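## Task

Test run EL-3163: lift the lid off the plate and set it on bench position LP1, upright and lying flat within its locators. Then carry the plate from the dispenser stage to the reader stage so it sits flat in place, with well A1 at the reader corner engraved 'A1'. Nothing may count as placed if it stays put only because the robot holds it; finish by releasing everything and pulling the gripper away.

## Robot and tools

Robot: one six-joint arm (yam_st) with a two-finger parallel gripper. Joints in column order: waist, shoulder, elbow, wrist pitch, wrist yaw, wrist roll. The link pinch sits between the finger pads, about 1 cm back from the tips; the fingers point along its +z and close along its y. A wrist camera and mount sit near the gripper and can collide with things.

Scene frame: origin on the table top under the arm base, +z up, +y to the left when facing along +x. The base may be slightly tilted.

Deck conventions: on each labelled item, well A1 lies at the labelled short end, in the corner far from the labelled long side. LP1 and N1 are bench spots named on the deck. A capped bottle beside the DISPENSER is loose. Occasionally a held part gets a brief tug or a loose object gets nudged.

Tool execute_actions. Argument actions is a list holding zero or one item; optional pictures (boolean) asks for camera images. An empty list changes nothing and returns the state plus pictures. A motion item is {"rows": [...], "steps": n}: n is 4 to 15 control steps of 1/30 s (default 15); rows holds 1 to 15 rows, one per step, and the last row repeats to fill the steps. A wait item is {"steps": n} with n up to 300; it counts from the previous result and your reply time is included. A refused call moves nothing.

Each row is one list of 7 numbers, each in [-1, 1], for the single arm. The first six are joint offsets in joint space, not poses: they are measured from the joint angles in the latest result that reported them (or, before any such result in the scene and for later calls within one reply, from where the arm stands when the action begins), never from the previous row. Scale: 1.0 equals 1.202 rad waist, 1.258 shoulder, 1.238 elbow, 2.073 wrist pitch, 2.022 wrist yaw and wrist roll. So an all-zero row returns the arm to those reference angles; it is not a pause. The seventh number is the gripper opening, absolute: +1 fully open, -1 closed.

Stated joint ranges (rad): waist -2.618 to 3.054, shoulder 0.000 to 3.142, elbow 0.000 to 3.142, wrist pitch -1.571 to 1.571, wrist yaw -1.571 to 1.571, wrist roll -2.094 to 2.094. A target more than 0.036 rad outward past a stated end is refused; the true end may differ by up to 0.036 either way, and targets beyond it are clipped, reported as "joint sent to its limit" (possibly about an earlier action). Absence of that line proves nothing.

Motion limits: per step each joint target stays within a lead of the measured angle (0.202 waist, 0.258 shoulder, 0.238 elbow, 0.573 wrist pitch, 0.522 wrist yaw and roll), and if targets would move the gripper over 70 mm from where it is, all are scaled back. Big moves therefore need several actions. Friction may leave a joint up to about 0.031 rad short, and smaller commands may do nothing.

Timing: results arrive 4 steps before an action ends; those steps run while you reply. Between calls the arm keeps heading for the last target until it nearly stops or a step is HELD; fingers keep closing or opening regardless.

Result lines: Joint positions (rad, then finger gap in m, 0.094 fully open) and Joint velocities (rad/s, m/s); joint torques (total drive output, with per-unit offset, scale and noise, so read trends with care); grip_measured, the measured opening on the command scale (may be off by about 1 mm, consistently); HELD marks steps where your row was partly or wholly not sent; "joint command not followed" means the clearance check altered targets (mount blocks and posts count as arm). MOTOR HOT appears from 75 °C; at 90 °C the arm halts 10 s, and at 100 °C it goes limp and falls; these are OVER-TEMPERATURE FAULT lines. Avoid long holding under load.

Gripping: command an opening roughly 0.03 below grip_measured for a firm hold, less below for a lighter one. Pads give about 50 to 62 N each, less on thin parts under about 2 mm, with a brief harder spike on contact.

Tool zoom_image: camera (cam_head_left, cam_head_right, cam_high, cam_low, cam_wrist, each 504x504) and region [x0, y0, x1, y1] in pixels from the top-left, at most 504 by 504; it enlarges that camera's latest image.

Tool read_manual: optional section "licences"; returns URDF licence text only.

Tool finished_scene: scene, the number of the current scene; ends it irrevocably, grades it and starts the next task. Replying without any tool call ends everything.

Avoid: pushing or knocking anything off the table, tipping the loose bottle, dropping or slamming parts, pressing hard into the deck, and leaving the lid or plate resting on the gripper. Move smoothly and with little effort.

Each tool is called after "Request:" as name([rows], argument=value, ...), one row to a line, values as JSON.

## Session

Request:
execute_actions(actions=[])

Scene clock: 0.00 s of 9600.00 s.
grip_measured=+1.000
Joint positions: [ 0.453  2.413  1.304 -0.987 -0.808 -0.317  0.094]
Joint velocities: [-0.007  0.002 -0.032 -0.022 -0.007 -0.007  0.   ]
Joint torques (N m, as the arm reports them, + toward a larger angle): no reading
Motor temperatures (°C, as the motors report them): [25 24 26 25 24 27]

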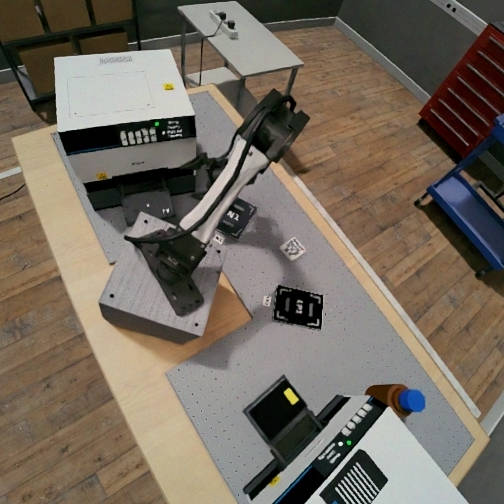

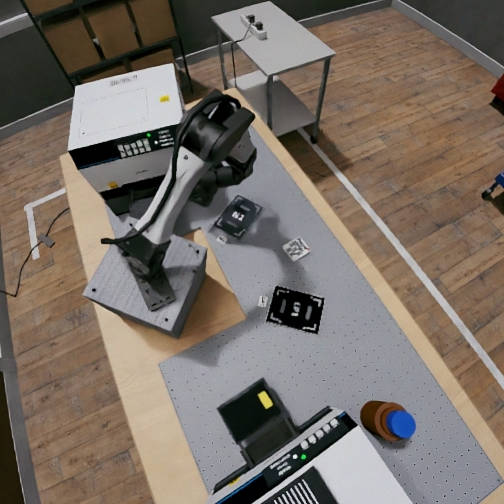

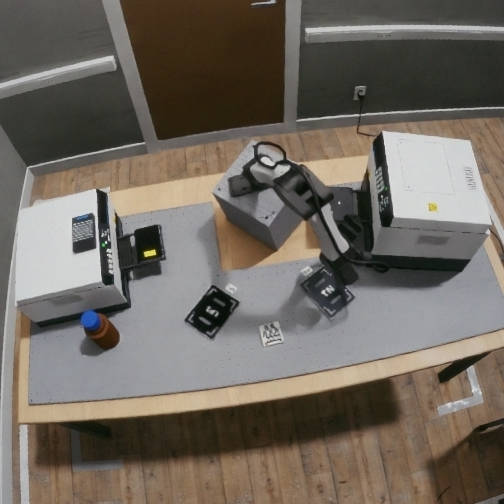

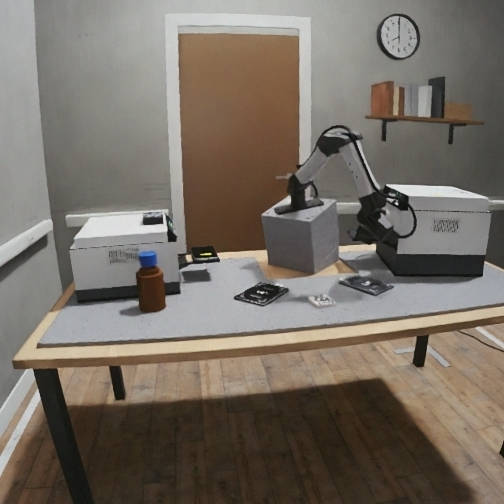

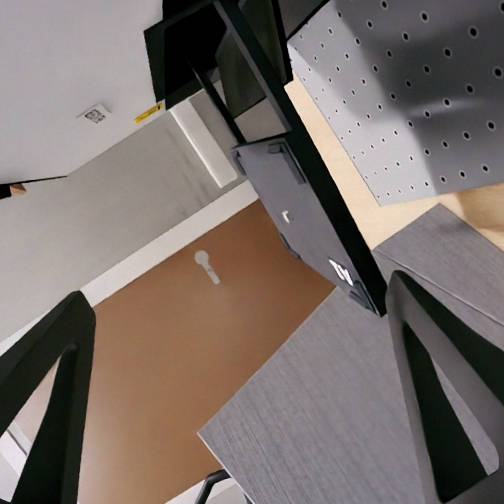

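Request:
execute_actions([
  {"rows":[[0,-0.55,0.16,-0.17,0.4,0.157,1]]},
])

Request:
execute_actions([
  {"steps":40},
])

Request:
execute_actions([
  {"rows":[[-1,0,0,0,0,0,1]]},
])

Request:
execute_actions([
  {"steps":50},
], pictures=true)

Scene clock: 0.90 s of 9600.00 s.
grip_measured=+1.000
Joint positions: [ 0.453  1.887  1.463 -1.219 -0.206 -0.077  0.094]
Joint velocities: [ 0.002 -1.8    0.115 -0.33   0.96   0.344  0.   ]
Joint torques (N m, as the arm reports them, + toward a larger angle): [  2.45 -12.29   8.3   -0.21  -0.2    0.14]
Motor temperatures (°C, as the motors report them): [25 24 26 25 24 27]
Steps of this call (steps 1 to 16: nothing new was sent; steps 17 to 27: the first 11 steps of this action). Readings (joint positions):
17: [0.453 2.402 1.317 -1.014 -0.758 -0.288]
18: [0.453 2.378 1.334 -1.056 -0.690 -0.253]
20: [0.453 2.295 1.377 -1.118 -0.560 -0.195]
24: [0.453 2.074 1.443 -1.183 -0.325 -0.116]
27: the state above

Scene clock: 2.23 s of 9600.00 s.
grip_measured=+1.000
Joint positions: [ 0.453  1.719  1.503 -1.324 -0.008 -0.009  0.094]
Joint velocities: [ 0.007 -0.002  0.007  0.007 -0.095 -0.037  0.   ]
Joint torques (N m, as the arm reports them, + toward a larger angle): [ 1.99 -9.73  6.89  0.25 -0.06  0.1 ]
Motor temperatures (°C, as the motors report them): [25 24 26 25 24 27]
Kept back: nothing.
Steps of this call (steps 1 to 4: the last 4 steps of your previous action; steps 5 to 30: the robot went on to your last target; steps 31 to 40: nothing new was sent). Readings (joint positions):
1: [0.453 1.826 1.469 -1.234 -0.168 -0.065]
2: [0.453 1.773 1.478 -1.251 -0.135 -0.053]
4: [0.453 1.705 1.497 -1.277 -0.089 -0.038]
8: [0.453 1.700 1.503 -1.306 -0.040 -0.021]
40: the state above
The arm was judged still, so your last target was given up. Only a new action makes it travel on or press farther. Fingers that are still opening or closing keep moving.

Scene clock: 2.60 s of 9600.00 s.
grip_measured=+1.000
Joint positions: [-0.268  1.719  1.503 -1.314 -0.014 -0.011  0.094]
Joint velocities: [-2.078 -0.012 -0.012  0.095  0.081  0.051  0.   ]
Joint torques (N m, as the arm reports them, + toward a larger angle): [  1.23 -11.14   6.77   0.05  -0.09   0.04]
Motor temperatures (°C, as the motors report them): [25 24 26 25 24 27]
Steps of this call (steps 1 to 11: the first 11 steps of this action). Readings (joint positions):
1: [0.433 1.719 1.503 -1.324 -0.018 -0.011]
2: [0.387 1.719 1.503 -1.324 -0.024 -0.011]
4: [0.252 1.719 1.503 -1.322 -0.023 -0.011]
8: [-0.044 1.719 1.503 -1.316 -0.017 -0.011]
11: the state above

Scene clock: 4.27 s of 9600.00 s.
grip_measured=+1.000
Joint positions: [-0.757  1.719  1.503 -1.313  0.001 -0.011  0.094]
Joint velocities: [ 0.002  0.002 -0.012 -0.007 -0.051 -0.007  0.   ]
Joint torques (N m, as the arm reports them, + toward a larger angle): [  1.02 -11.52   6.63  -0.05  -0.1    0.02]
Motor temperatures (°C, as the motors report them): [25 25 26 25 24 27]
Kept back: nothing.
Steps of this call (steps 1 to 4: the last 4 steps of your previous action; steps 5 to 30: the robot went on to your last target; steps 31 to 50: nothing new was sent). Readings (joint positions):
1: [-0.342 1.719 1.503 -1.314 -0.013 -0.011]
2: [-0.416 1.719 1.503 -1.314 -0.012 -0.011]
4: [-0.565 1.719 1.503 -1.313 -0.012 -0.011]
8: [-0.768 1.719 1.503 -1.313 0.003 -0.011]
50: the state above
The arm was judged still, so your last target was given up. Only a new action makes it travel on or press farther. Fingers that are still opening or closing keep moving.

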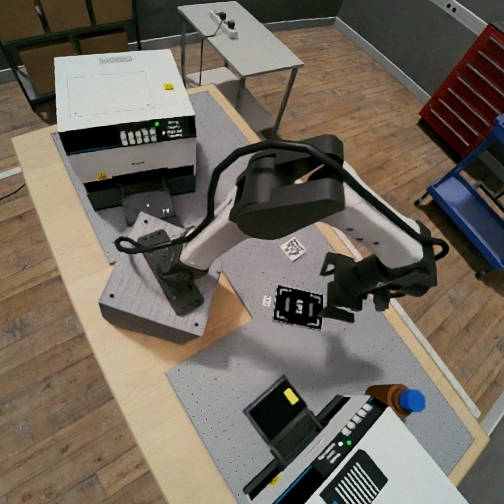

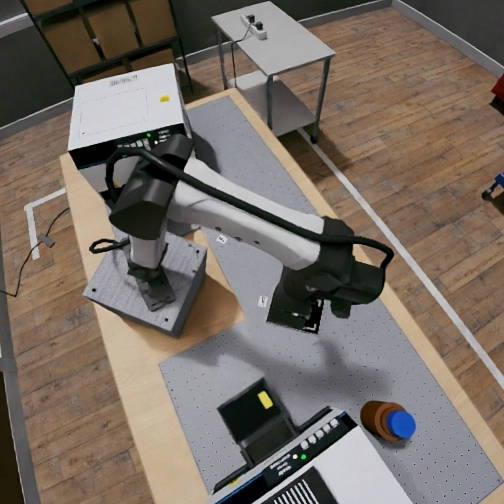

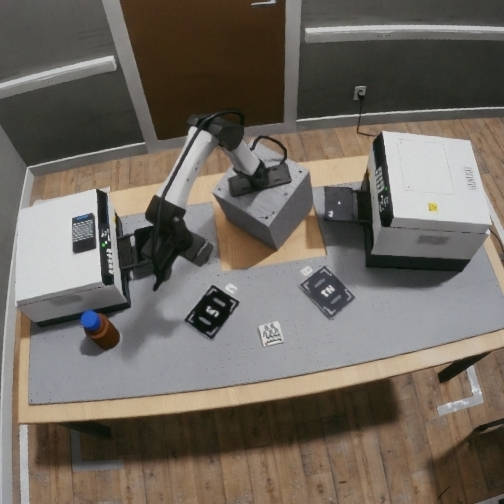

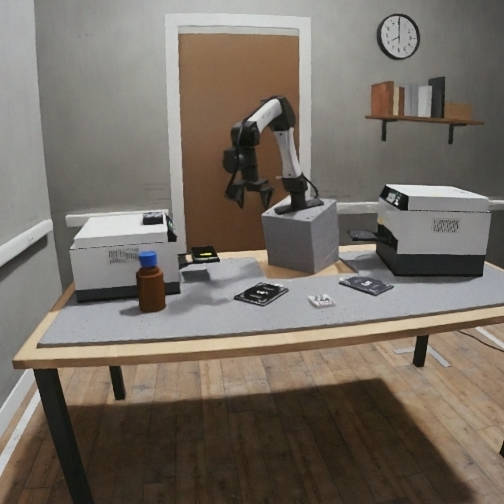

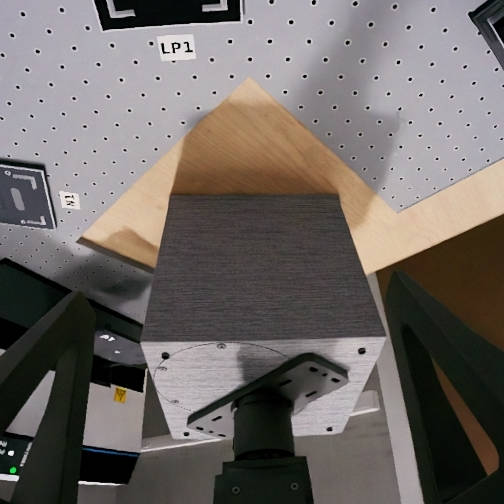

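Request:
execute_actions([
  {"rows":[[0.08,0,0,0.12,0,0,1]]},
])

Request:
execute_actions([
  {"steps":20},
], pictures=true)

Request:
execute_actions([
  {"rows":[[0,0,0,0,0,0.777,1]]},
])

Request:
execute_actions([
  {"steps":30},
], pictures=true)

Scene clock: 5.07 s of 9600.00 s.
grip_measured=+1.000
Joint positions: [-0.659  1.719  1.503 -1.099  0.002 -0.011  0.094]
Joint velocities: [-0.007  0.002 -0.002  0.125 -0.007 -0.007  0.   ]
Joint torques (N m, as the arm reports them, + toward a larger angle): [  0.17 -11.98   7.27   0.67  -0.06   0.03]
Motor temperatures (°C, as the motors report them): [25 25 26 25 24 27]
Steps of this call (steps 1 to 13: nothing new was sent; steps 14 to 24: the first 11 steps of this action). Readings (joint positions):
14: [-0.748 1.719 1.503 -1.293 0.005 -0.011]
15: [-0.729 1.719 1.503 -1.253 0.006 -0.011]
17: [-0.685 1.719 1.503 -1.183 0.005 -0.011]
21: [-0.659 1.719 1.503 -1.118 0.002 -0.011]
24: the state above

Scene clock: 5.73 s of 9600.00 s.
grip_measured=+1.000
Joint positions: [-0.659  1.719  1.503 -1.083  0.002 -0.011  0.094]
Joint velocities: [-0.007 -0.002 -0.017 -0.081  0.066 -0.095  0.   ]
Joint torques (N m, as the arm reports them, + toward a larger angle): [  0.28 -11.97   7.11   0.75  -0.05   0.02]
Motor temperatures (°C, as the motors report them): [25 25 26 25 24 27]
Kept back: nothing.
Steps of this call (steps 1 to 4: the last 4 steps of your previous action; steps 5 to 20: the robot went on to your last target). Readings (joint positions):
1: [-0.659 1.719 1.503 -1.095 0.002 -0.011]
2: [-0.659 1.719 1.503 -1.092 0.002 -0.011]
4: [-0.659 1.719 1.503 -1.088 0.002 -0.011]
8: [-0.659 1.719 1.503 -1.085 0.002 -0.011]
20: the state above

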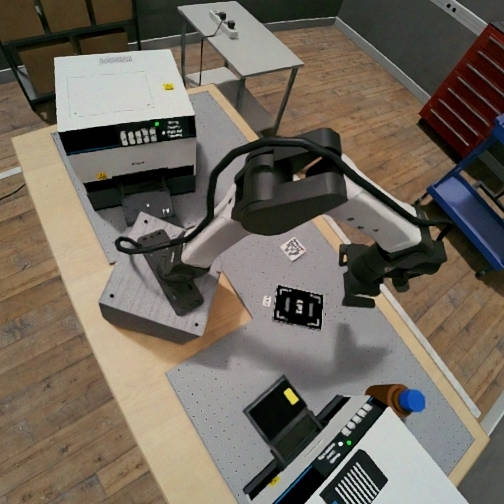

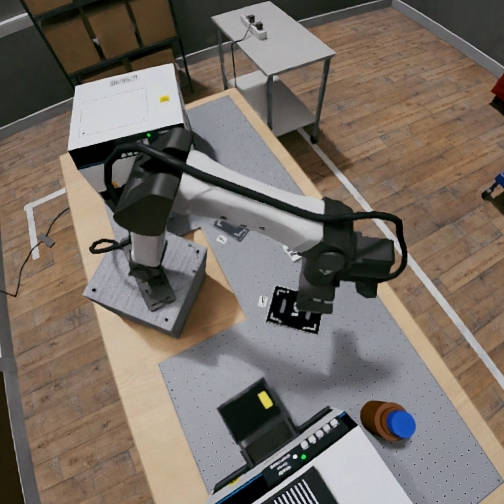

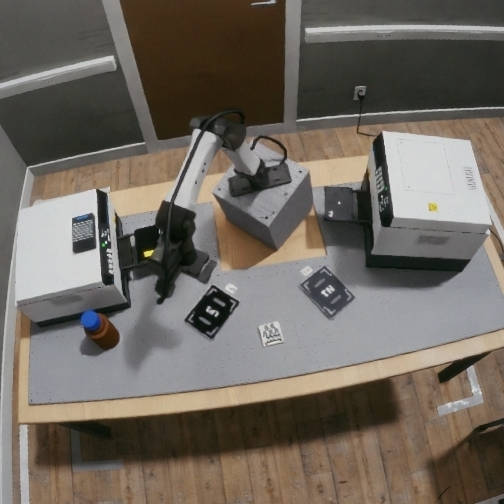

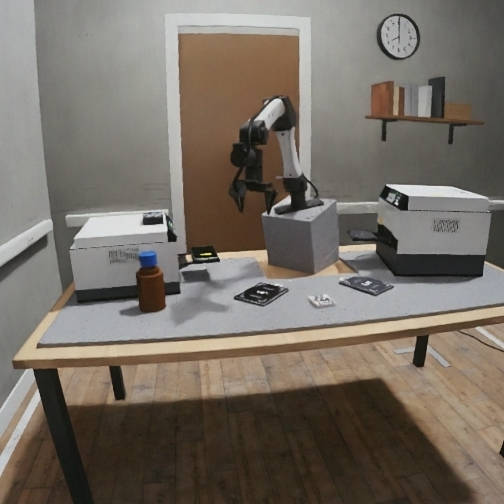

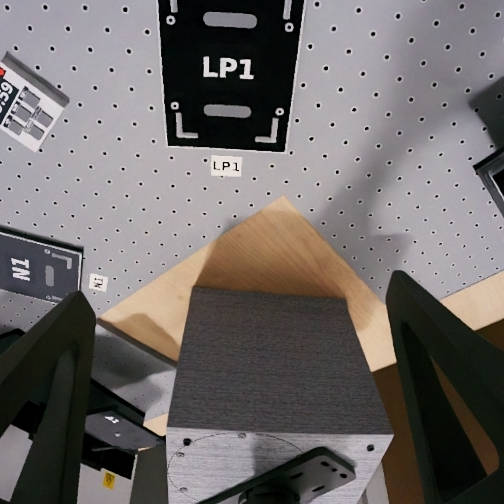

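Scene clock: 6.10 s of 9600.00 s.
grip_measured=+1.000
Joint positions: [-0.659  1.719  1.503 -1.083  0.001  1.054  0.094]
Joint velocities: [-0.002 -0.007 -0.022  0.007 -0.051  2.85   0.   ]
Joint torques (N m, as the arm reports them, + toward a larger angle): [  0.37 -11.88   7.18   0.5    0.01   0.11]
Motor temperatures (°C, as the motors report them): [25 25 26 25 24 27]
Steps of this call (steps 1 to 11: the first 11 steps of this action). Readings (joint positions):
1: [-0.659 1.719 1.503 -1.083 0.001 0.067]
2: [-0.659 1.719 1.503 -1.083 0.001 0.167]
4: [-0.659 1.719 1.503 -1.083 0.001 0.364]
8: [-0.659 1.719 1.503 -1.083 0.001 0.759]
11: the state above

Scene clock: 7.10 s of 9600.00 s.
grip_measured=+1.000
Joint positions: [-0.659  1.719  1.503 -1.083  0.001  1.55   0.094]
Joint velocities: [-0.007 -0.012  0.012 -0.007 -0.022  0.037  0.   ]
Joint torques (N m, as the arm reports them, + toward a larger angle): [  0.44 -11.84   7.08   0.45   0.02   0.14]
Motor temperatures (°C, as the motors report them): [25 25 27 25 24 27]
Kept back: nothing.
Steps of this call (steps 1 to 4: the last 4 steps of your previous action; steps 5 to 30: the robot went on to your last target). Readings (joint positions):
1: [-0.659 1.719 1.503 -1.083 0.001 1.150]
2: [-0.659 1.719 1.503 -1.083 0.001 1.231]
4: [-0.659 1.719 1.503 -1.083 0.001 1.347]
8: [-0.659 1.719 1.503 -1.083 0.001 1.468]
30: the state above

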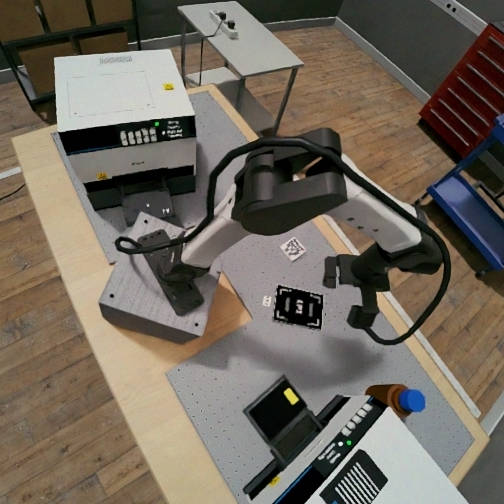

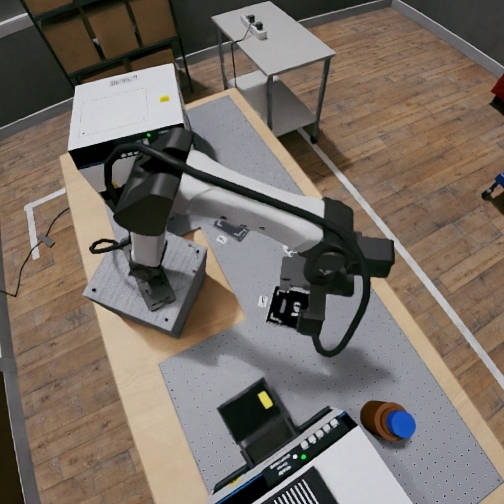

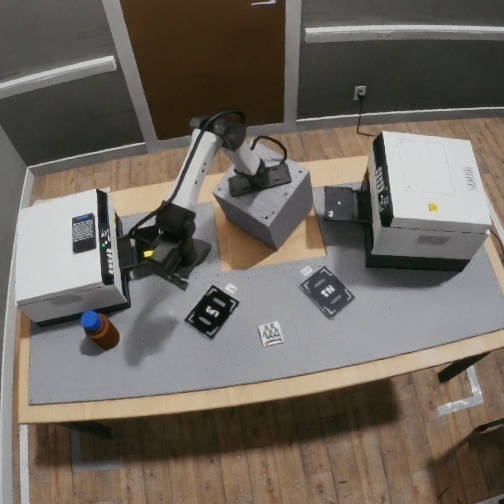

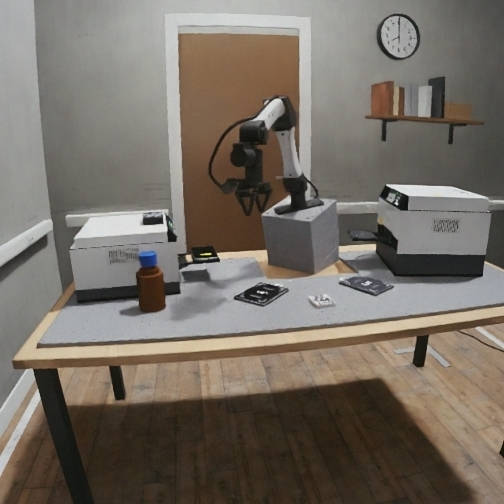

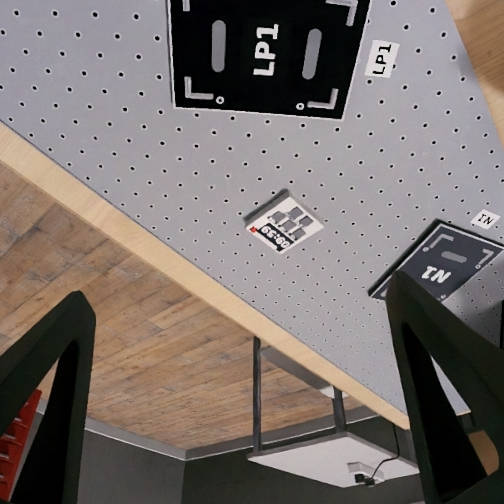

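Request:
execute_actions([
  {"rows":[[-0.775,0.2,0.159,0.037,-0.096,-0.1,1]]},
])

Request:
execute_actions([
  {"steps":25},
])

Request:
execute_actions([
  {"rows":[[0,0.093,0,0,0,0,1]]},
])

Request:
execute_actions([
  {"steps":20},
], pictures=true)

Scene clock: 8.13 s of 9600.00 s.
grip_measured=+1.000
Joint positions: [-1.206  2.     1.663 -1.012 -0.163  1.385  0.094]
Joint velocities: [-1.702  0.007 -0.022 -0.007 -0.081 -0.125  0.   ]
Joint torques (N m, as the arm reports them, + toward a larger angle): [ -1.34 -16.52   9.18   0.39  -0.04  -0.04]
Motor temperatures (°C, as the motors report them): [25 26 27 25 24 27]
Steps of this call (steps 1 to 15: the robot went on to your last target; steps 16 to 20: nothing new was sent; steps 21 to 31: the first 11 steps of this action). Readings (joint positions):
21: [-0.674 1.742 1.527 -1.098 -0.025 1.530]
22: [-0.705 1.785 1.574 -1.098 -0.055 1.505]
24: [-0.796 1.878 1.641 -1.056 -0.099 1.462]
28: [-1.024 1.986 1.663 -1.014 -0.149 1.405]
31: the state above

Scene clock: 8.97 s of 9600.00 s.
grip_measured=+1.000
Joint positions: [-1.592  1.992  1.663 -1.006 -0.184  1.358  0.094]
Joint velocities: [-0.002 -0.007 -0.012 -0.007  0.007 -0.022  0.   ]
Joint torques (N m, as the arm reports them, + toward a larger angle): [ -1.67 -15.77   9.83   0.5   -0.01  -0.06]
Motor temperatures (°C, as the motors report them): [25 26 27 25 24 27]
Kept back: nothing.
Steps of this call (steps 1 to 4: the last 4 steps of your previous action; steps 5 to 25: the robot went on to your last target). Readings (joint positions):
1: [-1.266 2.000 1.663 -1.011 -0.166 1.381]
2: [-1.326 1.999 1.663 -1.009 -0.168 1.377]
4: [-1.445 1.999 1.663 -1.006 -0.172 1.372]
8: [-1.618 1.999 1.663 -1.006 -0.171 1.364]
25: the state above

Scene clock: 9.33 s of 9600.00 s.
grip_measured=+1.000
Joint positions: [-1.592  2.13   1.666 -1.003 -0.184  1.358  0.094]
Joint velocities: [ 0.002 -0.051 -0.017 -0.051  0.081 -0.081  0.   ]
Joint torques (N m, as the arm reports them, + toward a larger angle): [ -2.1  -16.07   6.19   0.24   0.03   0.03]
Motor temperatures (°C, as the motors report them): [25 26 27 25 24 27]
Steps of this call (steps 1 to 11: the first 11 steps of this action). Readings (joint positions):
1: [-1.592 2.002 1.664 -1.007 -0.184 1.358]
2: [-1.592 2.018 1.666 -1.003 -0.184 1.358]
4: [-1.592 2.068 1.666 -1.003 -0.184 1.358]
8: [-1.592 2.131 1.666 -1.003 -0.184 1.358]
11: the state above

Scene clock: 10.00 s of 9600.00 s.
grip_measured=+1.000
Joint positions: [-1.592  2.128  1.666 -1.003 -0.184  1.358  0.094]
Joint velocities: [-0.002  0.017 -0.007 -0.051  0.037  0.022  0.   ]
Joint torques (N m, as the arm reports them, + toward a larger angle): [ -1.96 -16.21   6.16   0.22   0.05   0.02]
Motor temperatures (°C, as the motors report them): [25 27 27 25 24 27]
Kept back: nothing.
Steps of this call (steps 1 to 4: the last 4 steps of your previous action; steps 5 to 15: the robot went on to your last target; steps 16 to 20: nothing new was sent). Readings (joint positions):
1: [-1.592 2.128 1.666 -1.003 -0.184 1.358]
2: [-1.592 2.128 1.666 -1.003 -0.184 1.358]
4: [-1.592 2.128 1.666 -1.003 -0.184 1.358]
8: [-1.592 2.128 1.666 -1.003 -0.184 1.358]
20: the state above
The arm was judged still, so your last target was given up. Only a new action makes it travel on or press farther. Fingers that are still opening or closing keep moving.

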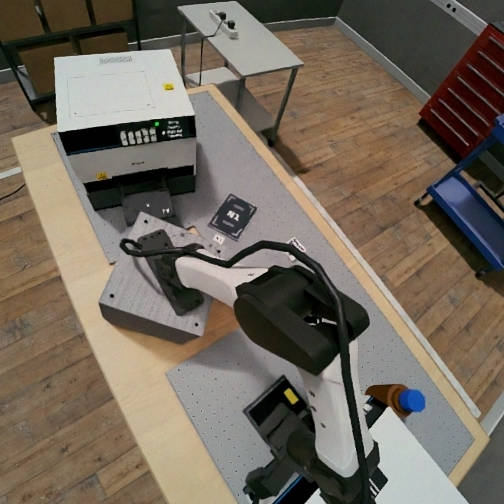

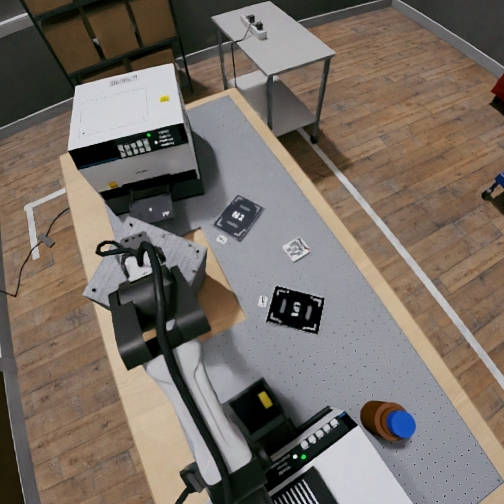

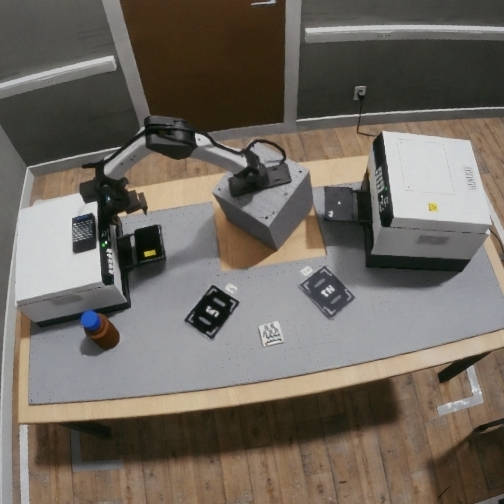

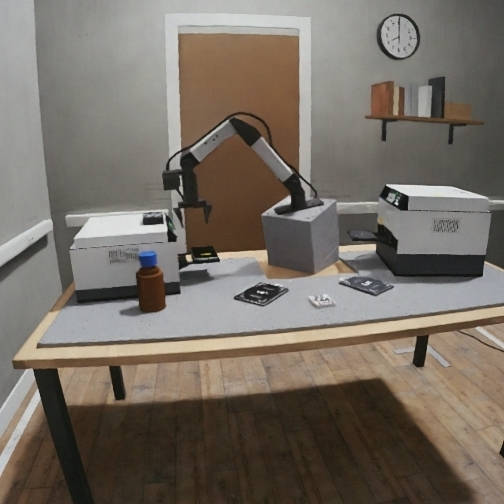

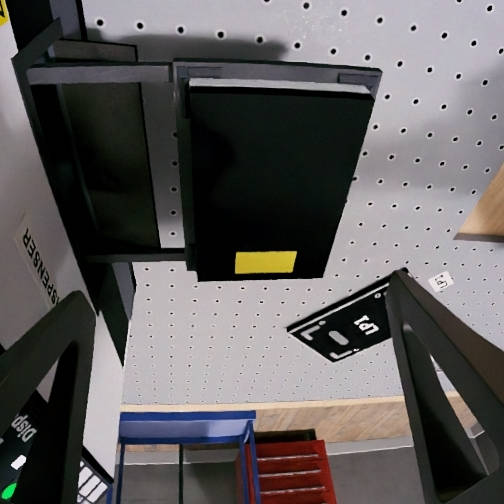

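Request:
execute_actions([
  {"rows":[[0.02,-0.03,-0.06,0.02,0,0,1],[0.03,-0.05,-0.1,0.04,0,0,1],[0.04,-0.06,-0.14,0.06,0,0.01,1],[0.05,-0.06,-0.18,0.09,0,0.02,1],[0.06,-0.06,-0.21,0.12,0,0.03,1],[0.07,-0.06,-0.225,0.155,0,0.035,1]]},
])

Request:
execute_actions([
  {"steps":20},
], pictures=true)

Scene clock: 10.80 s of 9600.00 s.
grip_measured=+1.000
Joint positions: [-1.505  2.066  1.398 -0.771 -0.184  1.407  0.094]
Joint velocities: [-0.017 -0.007 -0.002  0.388 -0.066  0.11   0.   ]
Joint torques (N m, as the arm reports them, + toward a larger angle): [ -2.09 -14.56   4.86   0.63   0.05   0.1 ]
Motor temperatures (°C, as the motors report them): [25 27 27 25 24 27]
Steps of this call (steps 1 to 13: nothing new was sent; steps 14 to 24: the first 11 steps of this action). Readings (joint positions):
14: [-1.591 2.125 1.657 -0.994 -0.184 1.358]
15: [-1.588 2.113 1.632 -0.975 -0.184 1.358]
17: [-1.572 2.079 1.551 -0.930 -0.184 1.364]
21: [-1.519 2.062 1.417 -0.816 -0.184 1.395]
24: the state above

Scene clock: 11.47 s of 9600.00 s.
grip_measured=+1.000
Joint positions: [-1.505  2.066  1.398 -0.7   -0.184  1.418  0.094]
Joint velocities: [-0.002 -0.007 -0.012  0.051  0.066  0.037  0.   ]
Joint torques (N m, as the arm reports them, + toward a larger angle): [ -2.03 -14.76   5.05   0.55   0.03   0.08]
Motor temperatures (°C, as the motors report them): [25 27 27 25 24 27]
Kept back: nothing.
Steps of this call (steps 1 to 4: the last 4 steps of your previous action; steps 5 to 20: the robot went on to your last target). Readings (joint positions):
1: [-1.505 2.066 1.398 -0.756 -0.184 1.409]
2: [-1.505 2.066 1.398 -0.742 -0.184 1.411]
4: [-1.505 2.066 1.398 -0.726 -0.184 1.414]
8: [-1.505 2.066 1.398 -0.709 -0.184 1.417]
20: the state above

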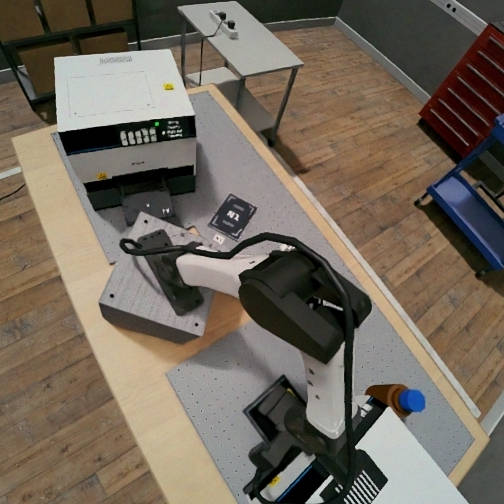

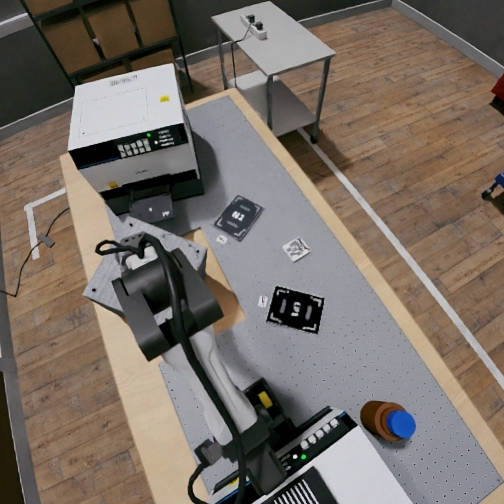

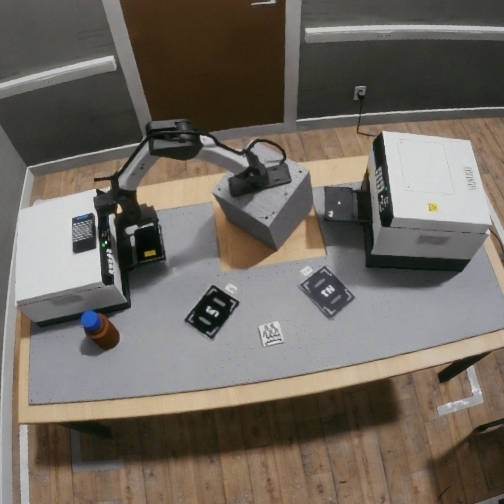

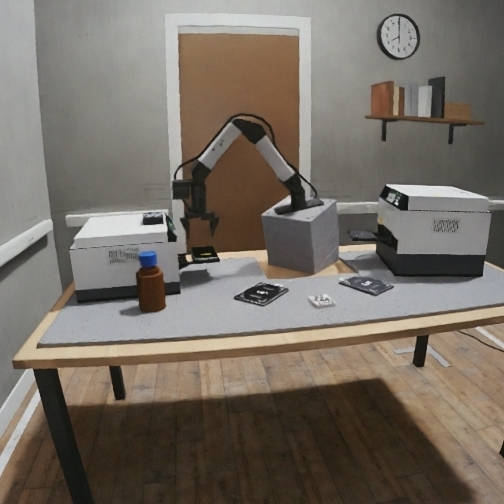

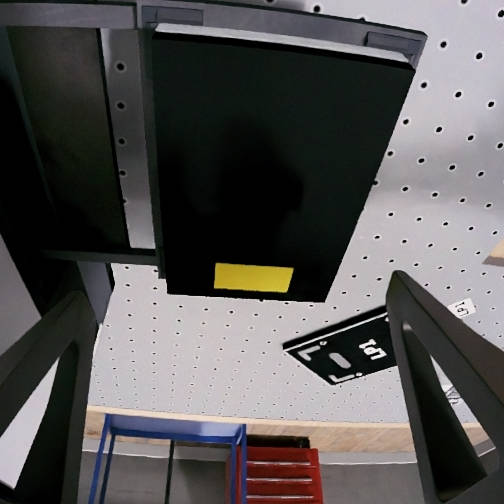

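Request:
execute_actions([
  {"rows":[[0.02,0.025,-0.026,0.018,0.02,0.03,1]]},
])

Request:
execute_actions([
  {"steps":15},
], pictures=true)

Scene clock: 12.20 s of 9600.00 s.
grip_measured=+1.000
Joint positions: [-1.488  2.097  1.398 -0.683 -0.156  1.465  0.094]
Joint velocities: [-0.017 -0.002 -0.002  0.081 -0.007 -0.022  0.   ]
Joint torques (N m, as the arm reports them, + toward a larger angle): [ -1.06 -13.61   3.25   0.51   0.14   0.07]
Motor temperatures (°C, as the motors report them): [25 27 27 25 24 27]
Steps of this call (steps 1 to 11: the robot went on to your last target; steps 12 to 22: the first 11 steps of this action). Readings (joint positions):
12: [-1.504 2.068 1.398 -0.698 -0.179 1.426]
13: [-1.501 2.072 1.398 -0.693 -0.173 1.435]
15: [-1.494 2.084 1.398 -0.687 -0.166 1.447]
19: [-1.488 2.097 1.398 -0.686 -0.159 1.460]
22: the state above

Scene clock: 12.70 s of 9600.00 s.
grip_measured=+1.000
Joint positions: [-1.488  2.097  1.398 -0.681 -0.153  1.469  0.094]
Joint velocities: [-0.002 -0.007  0.017  0.066 -0.037 -0.037  0.   ]
Joint torques (N m, as the arm reports them, + toward a larger angle): [ -1.05 -13.63   3.15   0.56   0.14   0.11]
Motor temperatures (°C, as the motors report them): [25 27 27 25 24 27]
Kept back: nothing.
Steps of this call (steps 1 to 4: the last 4 steps of your previous action; steps 5 to 15: the robot went on to your last target). Readings (joint positions):
1: [-1.488 2.097 1.398 -0.683 -0.155 1.466]
2: [-1.488 2.097 1.398 -0.683 -0.155 1.467]
4: [-1.488 2.097 1.398 -0.682 -0.154 1.468]
8: [-1.488 2.097 1.398 -0.681 -0.153 1.468]
15: the state above
The arm was judged still, so your last target was given up. Only a new action makes it travel on or press farther. Fingers that are still opening or closing keep moving.

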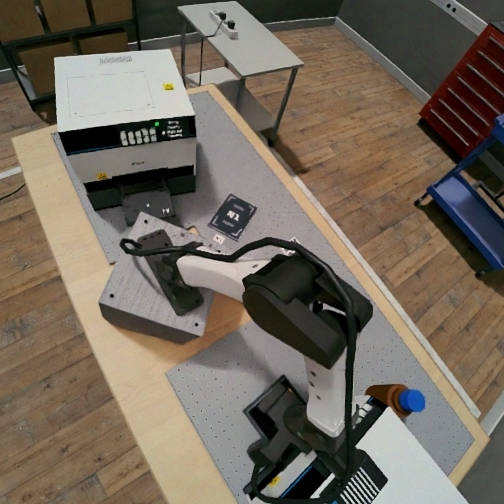

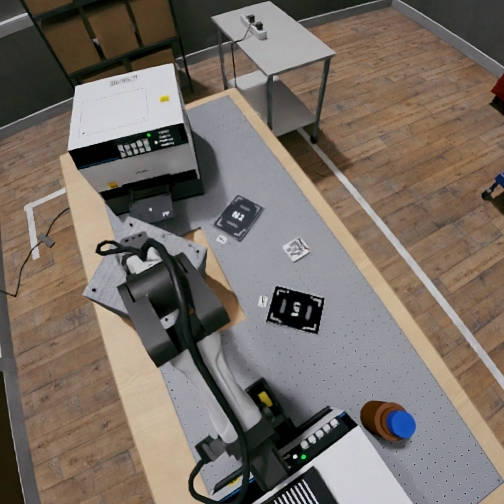

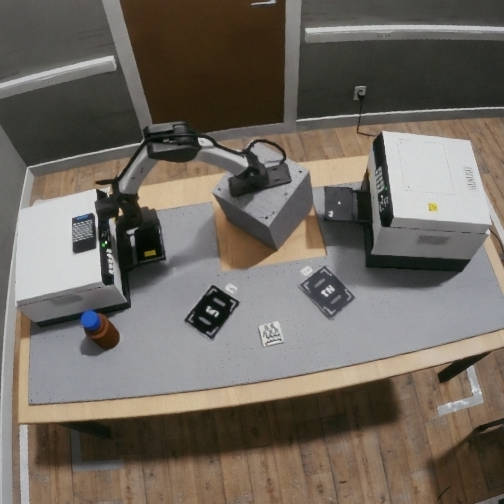

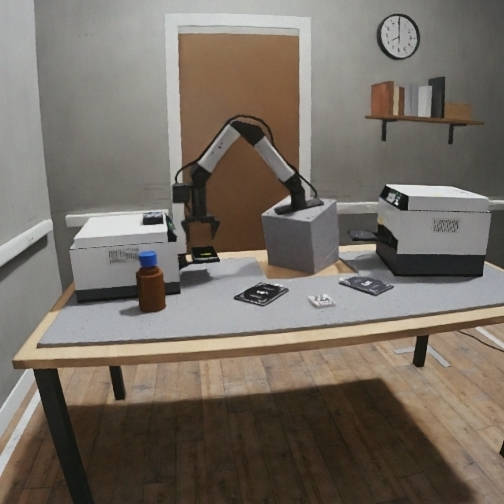

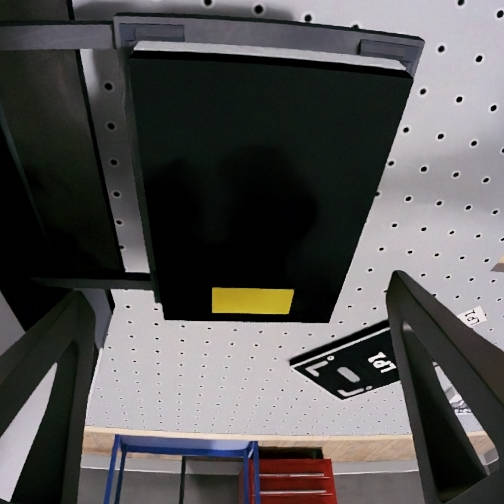

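Request:
execute_actions([
  {"rows":[[0.015,0.018,-0.045,0.02,0.006,0.005,1]]},
])

Request:
execute_actions([
  {"steps":15},
], pictures=true)

Scene clock: 13.20 s of 9600.00 s.
grip_measured=+1.000
Joint positions: [-1.478  2.12   1.361 -0.662 -0.15   1.47   0.094]
Joint velocities: [ 0.012  0.002  0.017  0.007  0.037 -0.051  0.   ]
Joint torques (N m, as the arm reports them, + toward a larger angle): [ -0.87 -13.31   3.91   0.42   0.15   0.09]
Motor temperatures (°C, as the motors report them): [25 28 27 25 24 27]
Steps of this call (steps 1 to 4: nothing new was sent; steps 5 to 15: the first 11 steps of this action). Readings (joint positions):
5: [-1.487 2.097 1.393 -0.675 -0.152 1.469]
6: [-1.486 2.098 1.386 -0.668 -0.151 1.469]
8: [-1.482 2.105 1.373 -0.663 -0.151 1.469]
12: [-1.478 2.119 1.361 -0.663 -0.151 1.470]
15: the state above

Scene clock: 13.70 s of 9600.00 s.
grip_measured=+1.000
Joint positions: [-1.478  2.12   1.361 -0.658 -0.15   1.47   0.094]
Joint velocities: [-0.002  0.002  0.002 -0.007  0.022 -0.022  0.   ]
Joint torques (N m, as the arm reports them, + toward a larger angle): [ -0.94 -13.56   3.92   0.49   0.13   0.1 ]
Motor temperatures (°C, as the motors report them): [25 28 27 25 24 27]
Kept back: nothing.
Steps of this call (steps 1 to 4: the last 4 steps of your previous action; steps 5 to 15: the robot went on to your last target). Readings (joint positions):
1: [-1.478 2.120 1.361 -0.660 -0.150 1.470]
2: [-1.478 2.120 1.361 -0.660 -0.150 1.470]
4: [-1.478 2.120 1.361 -0.659 -0.150 1.470]
8: [-1.478 2.120 1.361 -0.658 -0.150 1.470]
15: the state above
The arm was judged still, so your last target was given up. Only a new action makes it travel on or press farther. Fingers that are still opening or closing keep moving.

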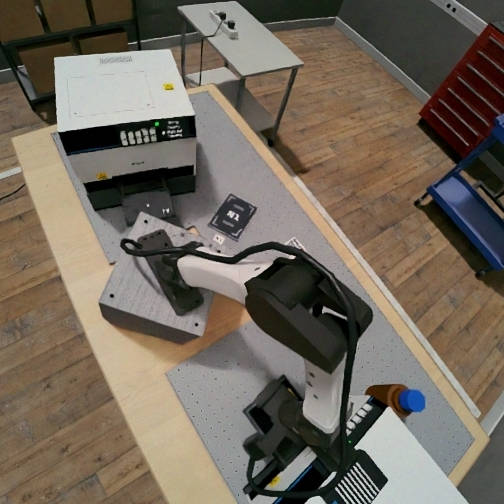

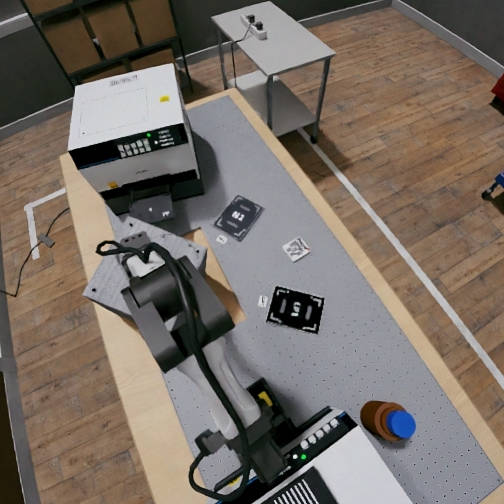

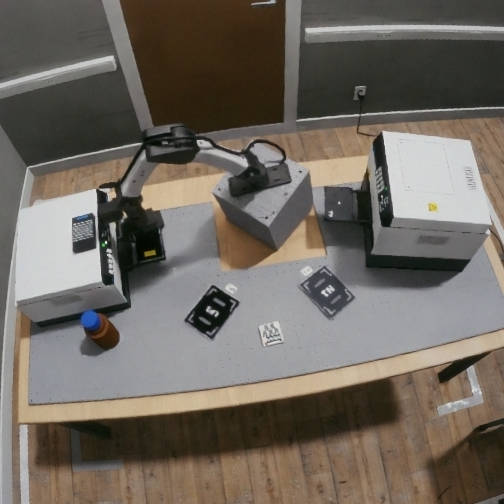

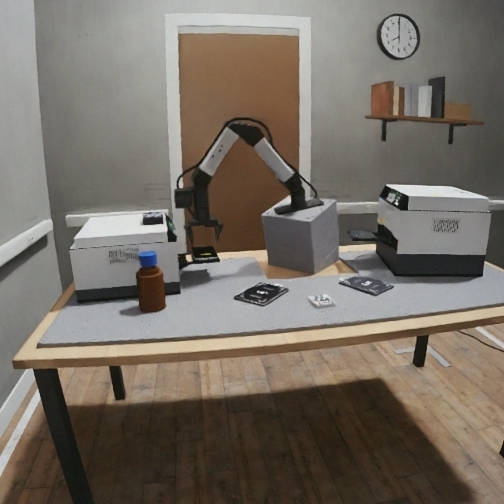

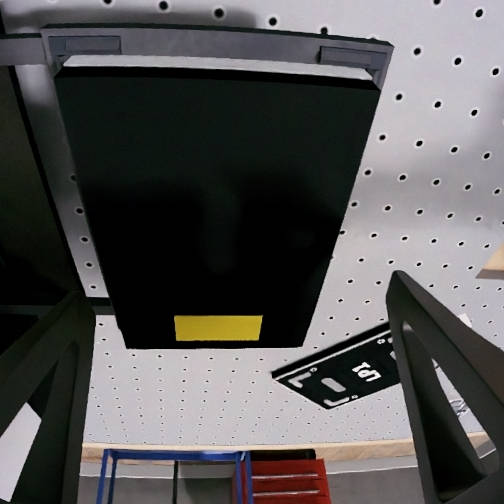

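Request:
execute_actions([
  {"rows":[[0.012,0.024,-0.01,0.038,0.005,0.005,1]]},
])

Request:
execute_actions([
  {"steps":15},
], pictures=true)

Request:
zoom_image(camera="cam_low", region=[160,200,250,275])

Scene clock: 14.20 s of 9600.00 s.
grip_measured=+1.000
Joint positions: [-1.472  2.149  1.361 -0.602 -0.149  1.47   0.094]
Joint velocities: [-0.002 -0.012 -0.002  0.051 -0.037  0.051  0.   ]
Joint torques (N m, as the arm reports them, + toward a larger angle): [ -0.87 -13.76   4.58   0.45   0.12   0.11]
Motor temperatures (°C, as the motors report them): [25 28 27 25 24 27]
Steps of this call (steps 1 to 4: nothing new was sent; steps 5 to 15: the first 11 steps of this action). Readings (joint positions):
5: [-1.478 2.122 1.361 -0.652 -0.150 1.470]
6: [-1.477 2.126 1.361 -0.640 -0.149 1.470]
8: [-1.475 2.138 1.361 -0.622 -0.149 1.470]
12: [-1.472 2.149 1.361 -0.609 -0.149 1.470]
15: the state above

Scene clock: 14.70 s of 9600.00 s.
grip_measured=+1.000
Joint positions: [-1.472  2.149  1.361 -0.598 -0.149  1.47   0.094]
Joint velocities: [-0.002  0.002 -0.007  0.037  0.081 -0.051  0.   ]
Joint torques (N m, as the arm reports them, + toward a larger angle): [ -0.81 -13.54   4.38   0.54   0.12   0.11]
Motor temperatures (°C, as the motors report them): [25 28 27 25 24 27]
Kept back: nothing.
Steps of this call (steps 1 to 4: the last 4 steps of your previous action; steps 5 to 15: the robot went on to your last target). Readings (joint positions):
1: [-1.472 2.149 1.361 -0.602 -0.149 1.470]
2: [-1.472 2.149 1.361 -0.601 -0.149 1.470]
4: [-1.472 2.149 1.361 -0.599 -0.149 1.470]
8: [-1.472 2.149 1.361 -0.598 -0.149 1.470]
15: the state above
The arm was judged still, so your last target was given up. Only a new action makes it travel on or press farther. Fingers that are still opening or closing keep moving.

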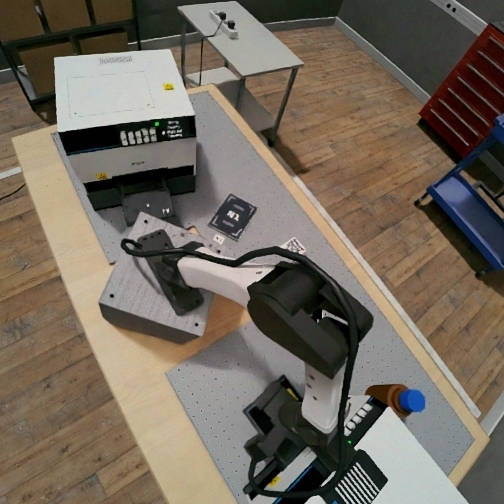

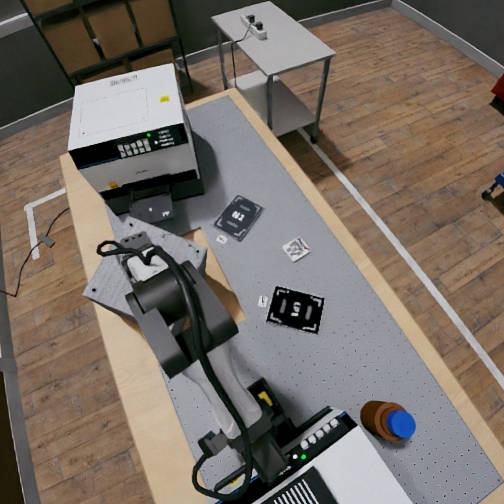

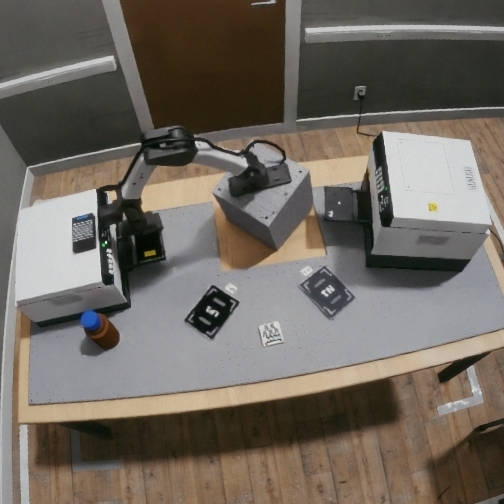

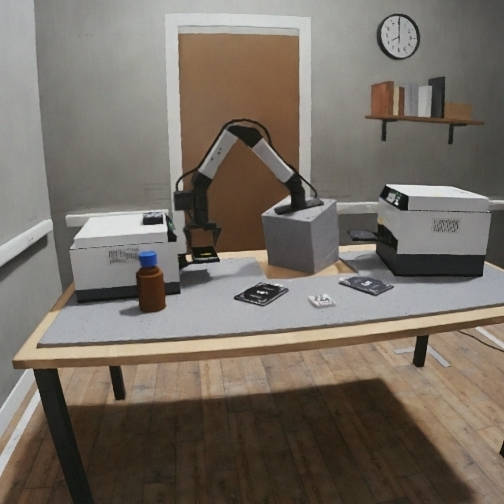

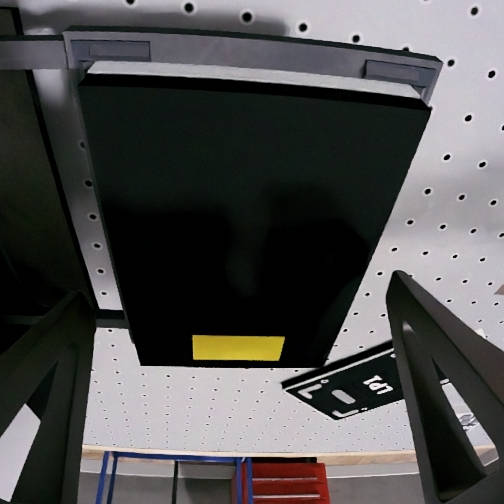

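Region (160, 200, 250, 275) of cam_low's 504x504 image, scaled by 5.600, with more detail than that image has.

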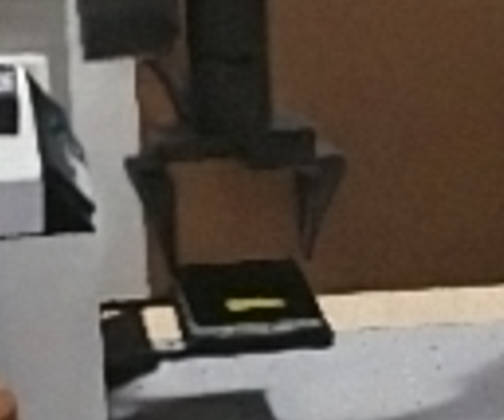

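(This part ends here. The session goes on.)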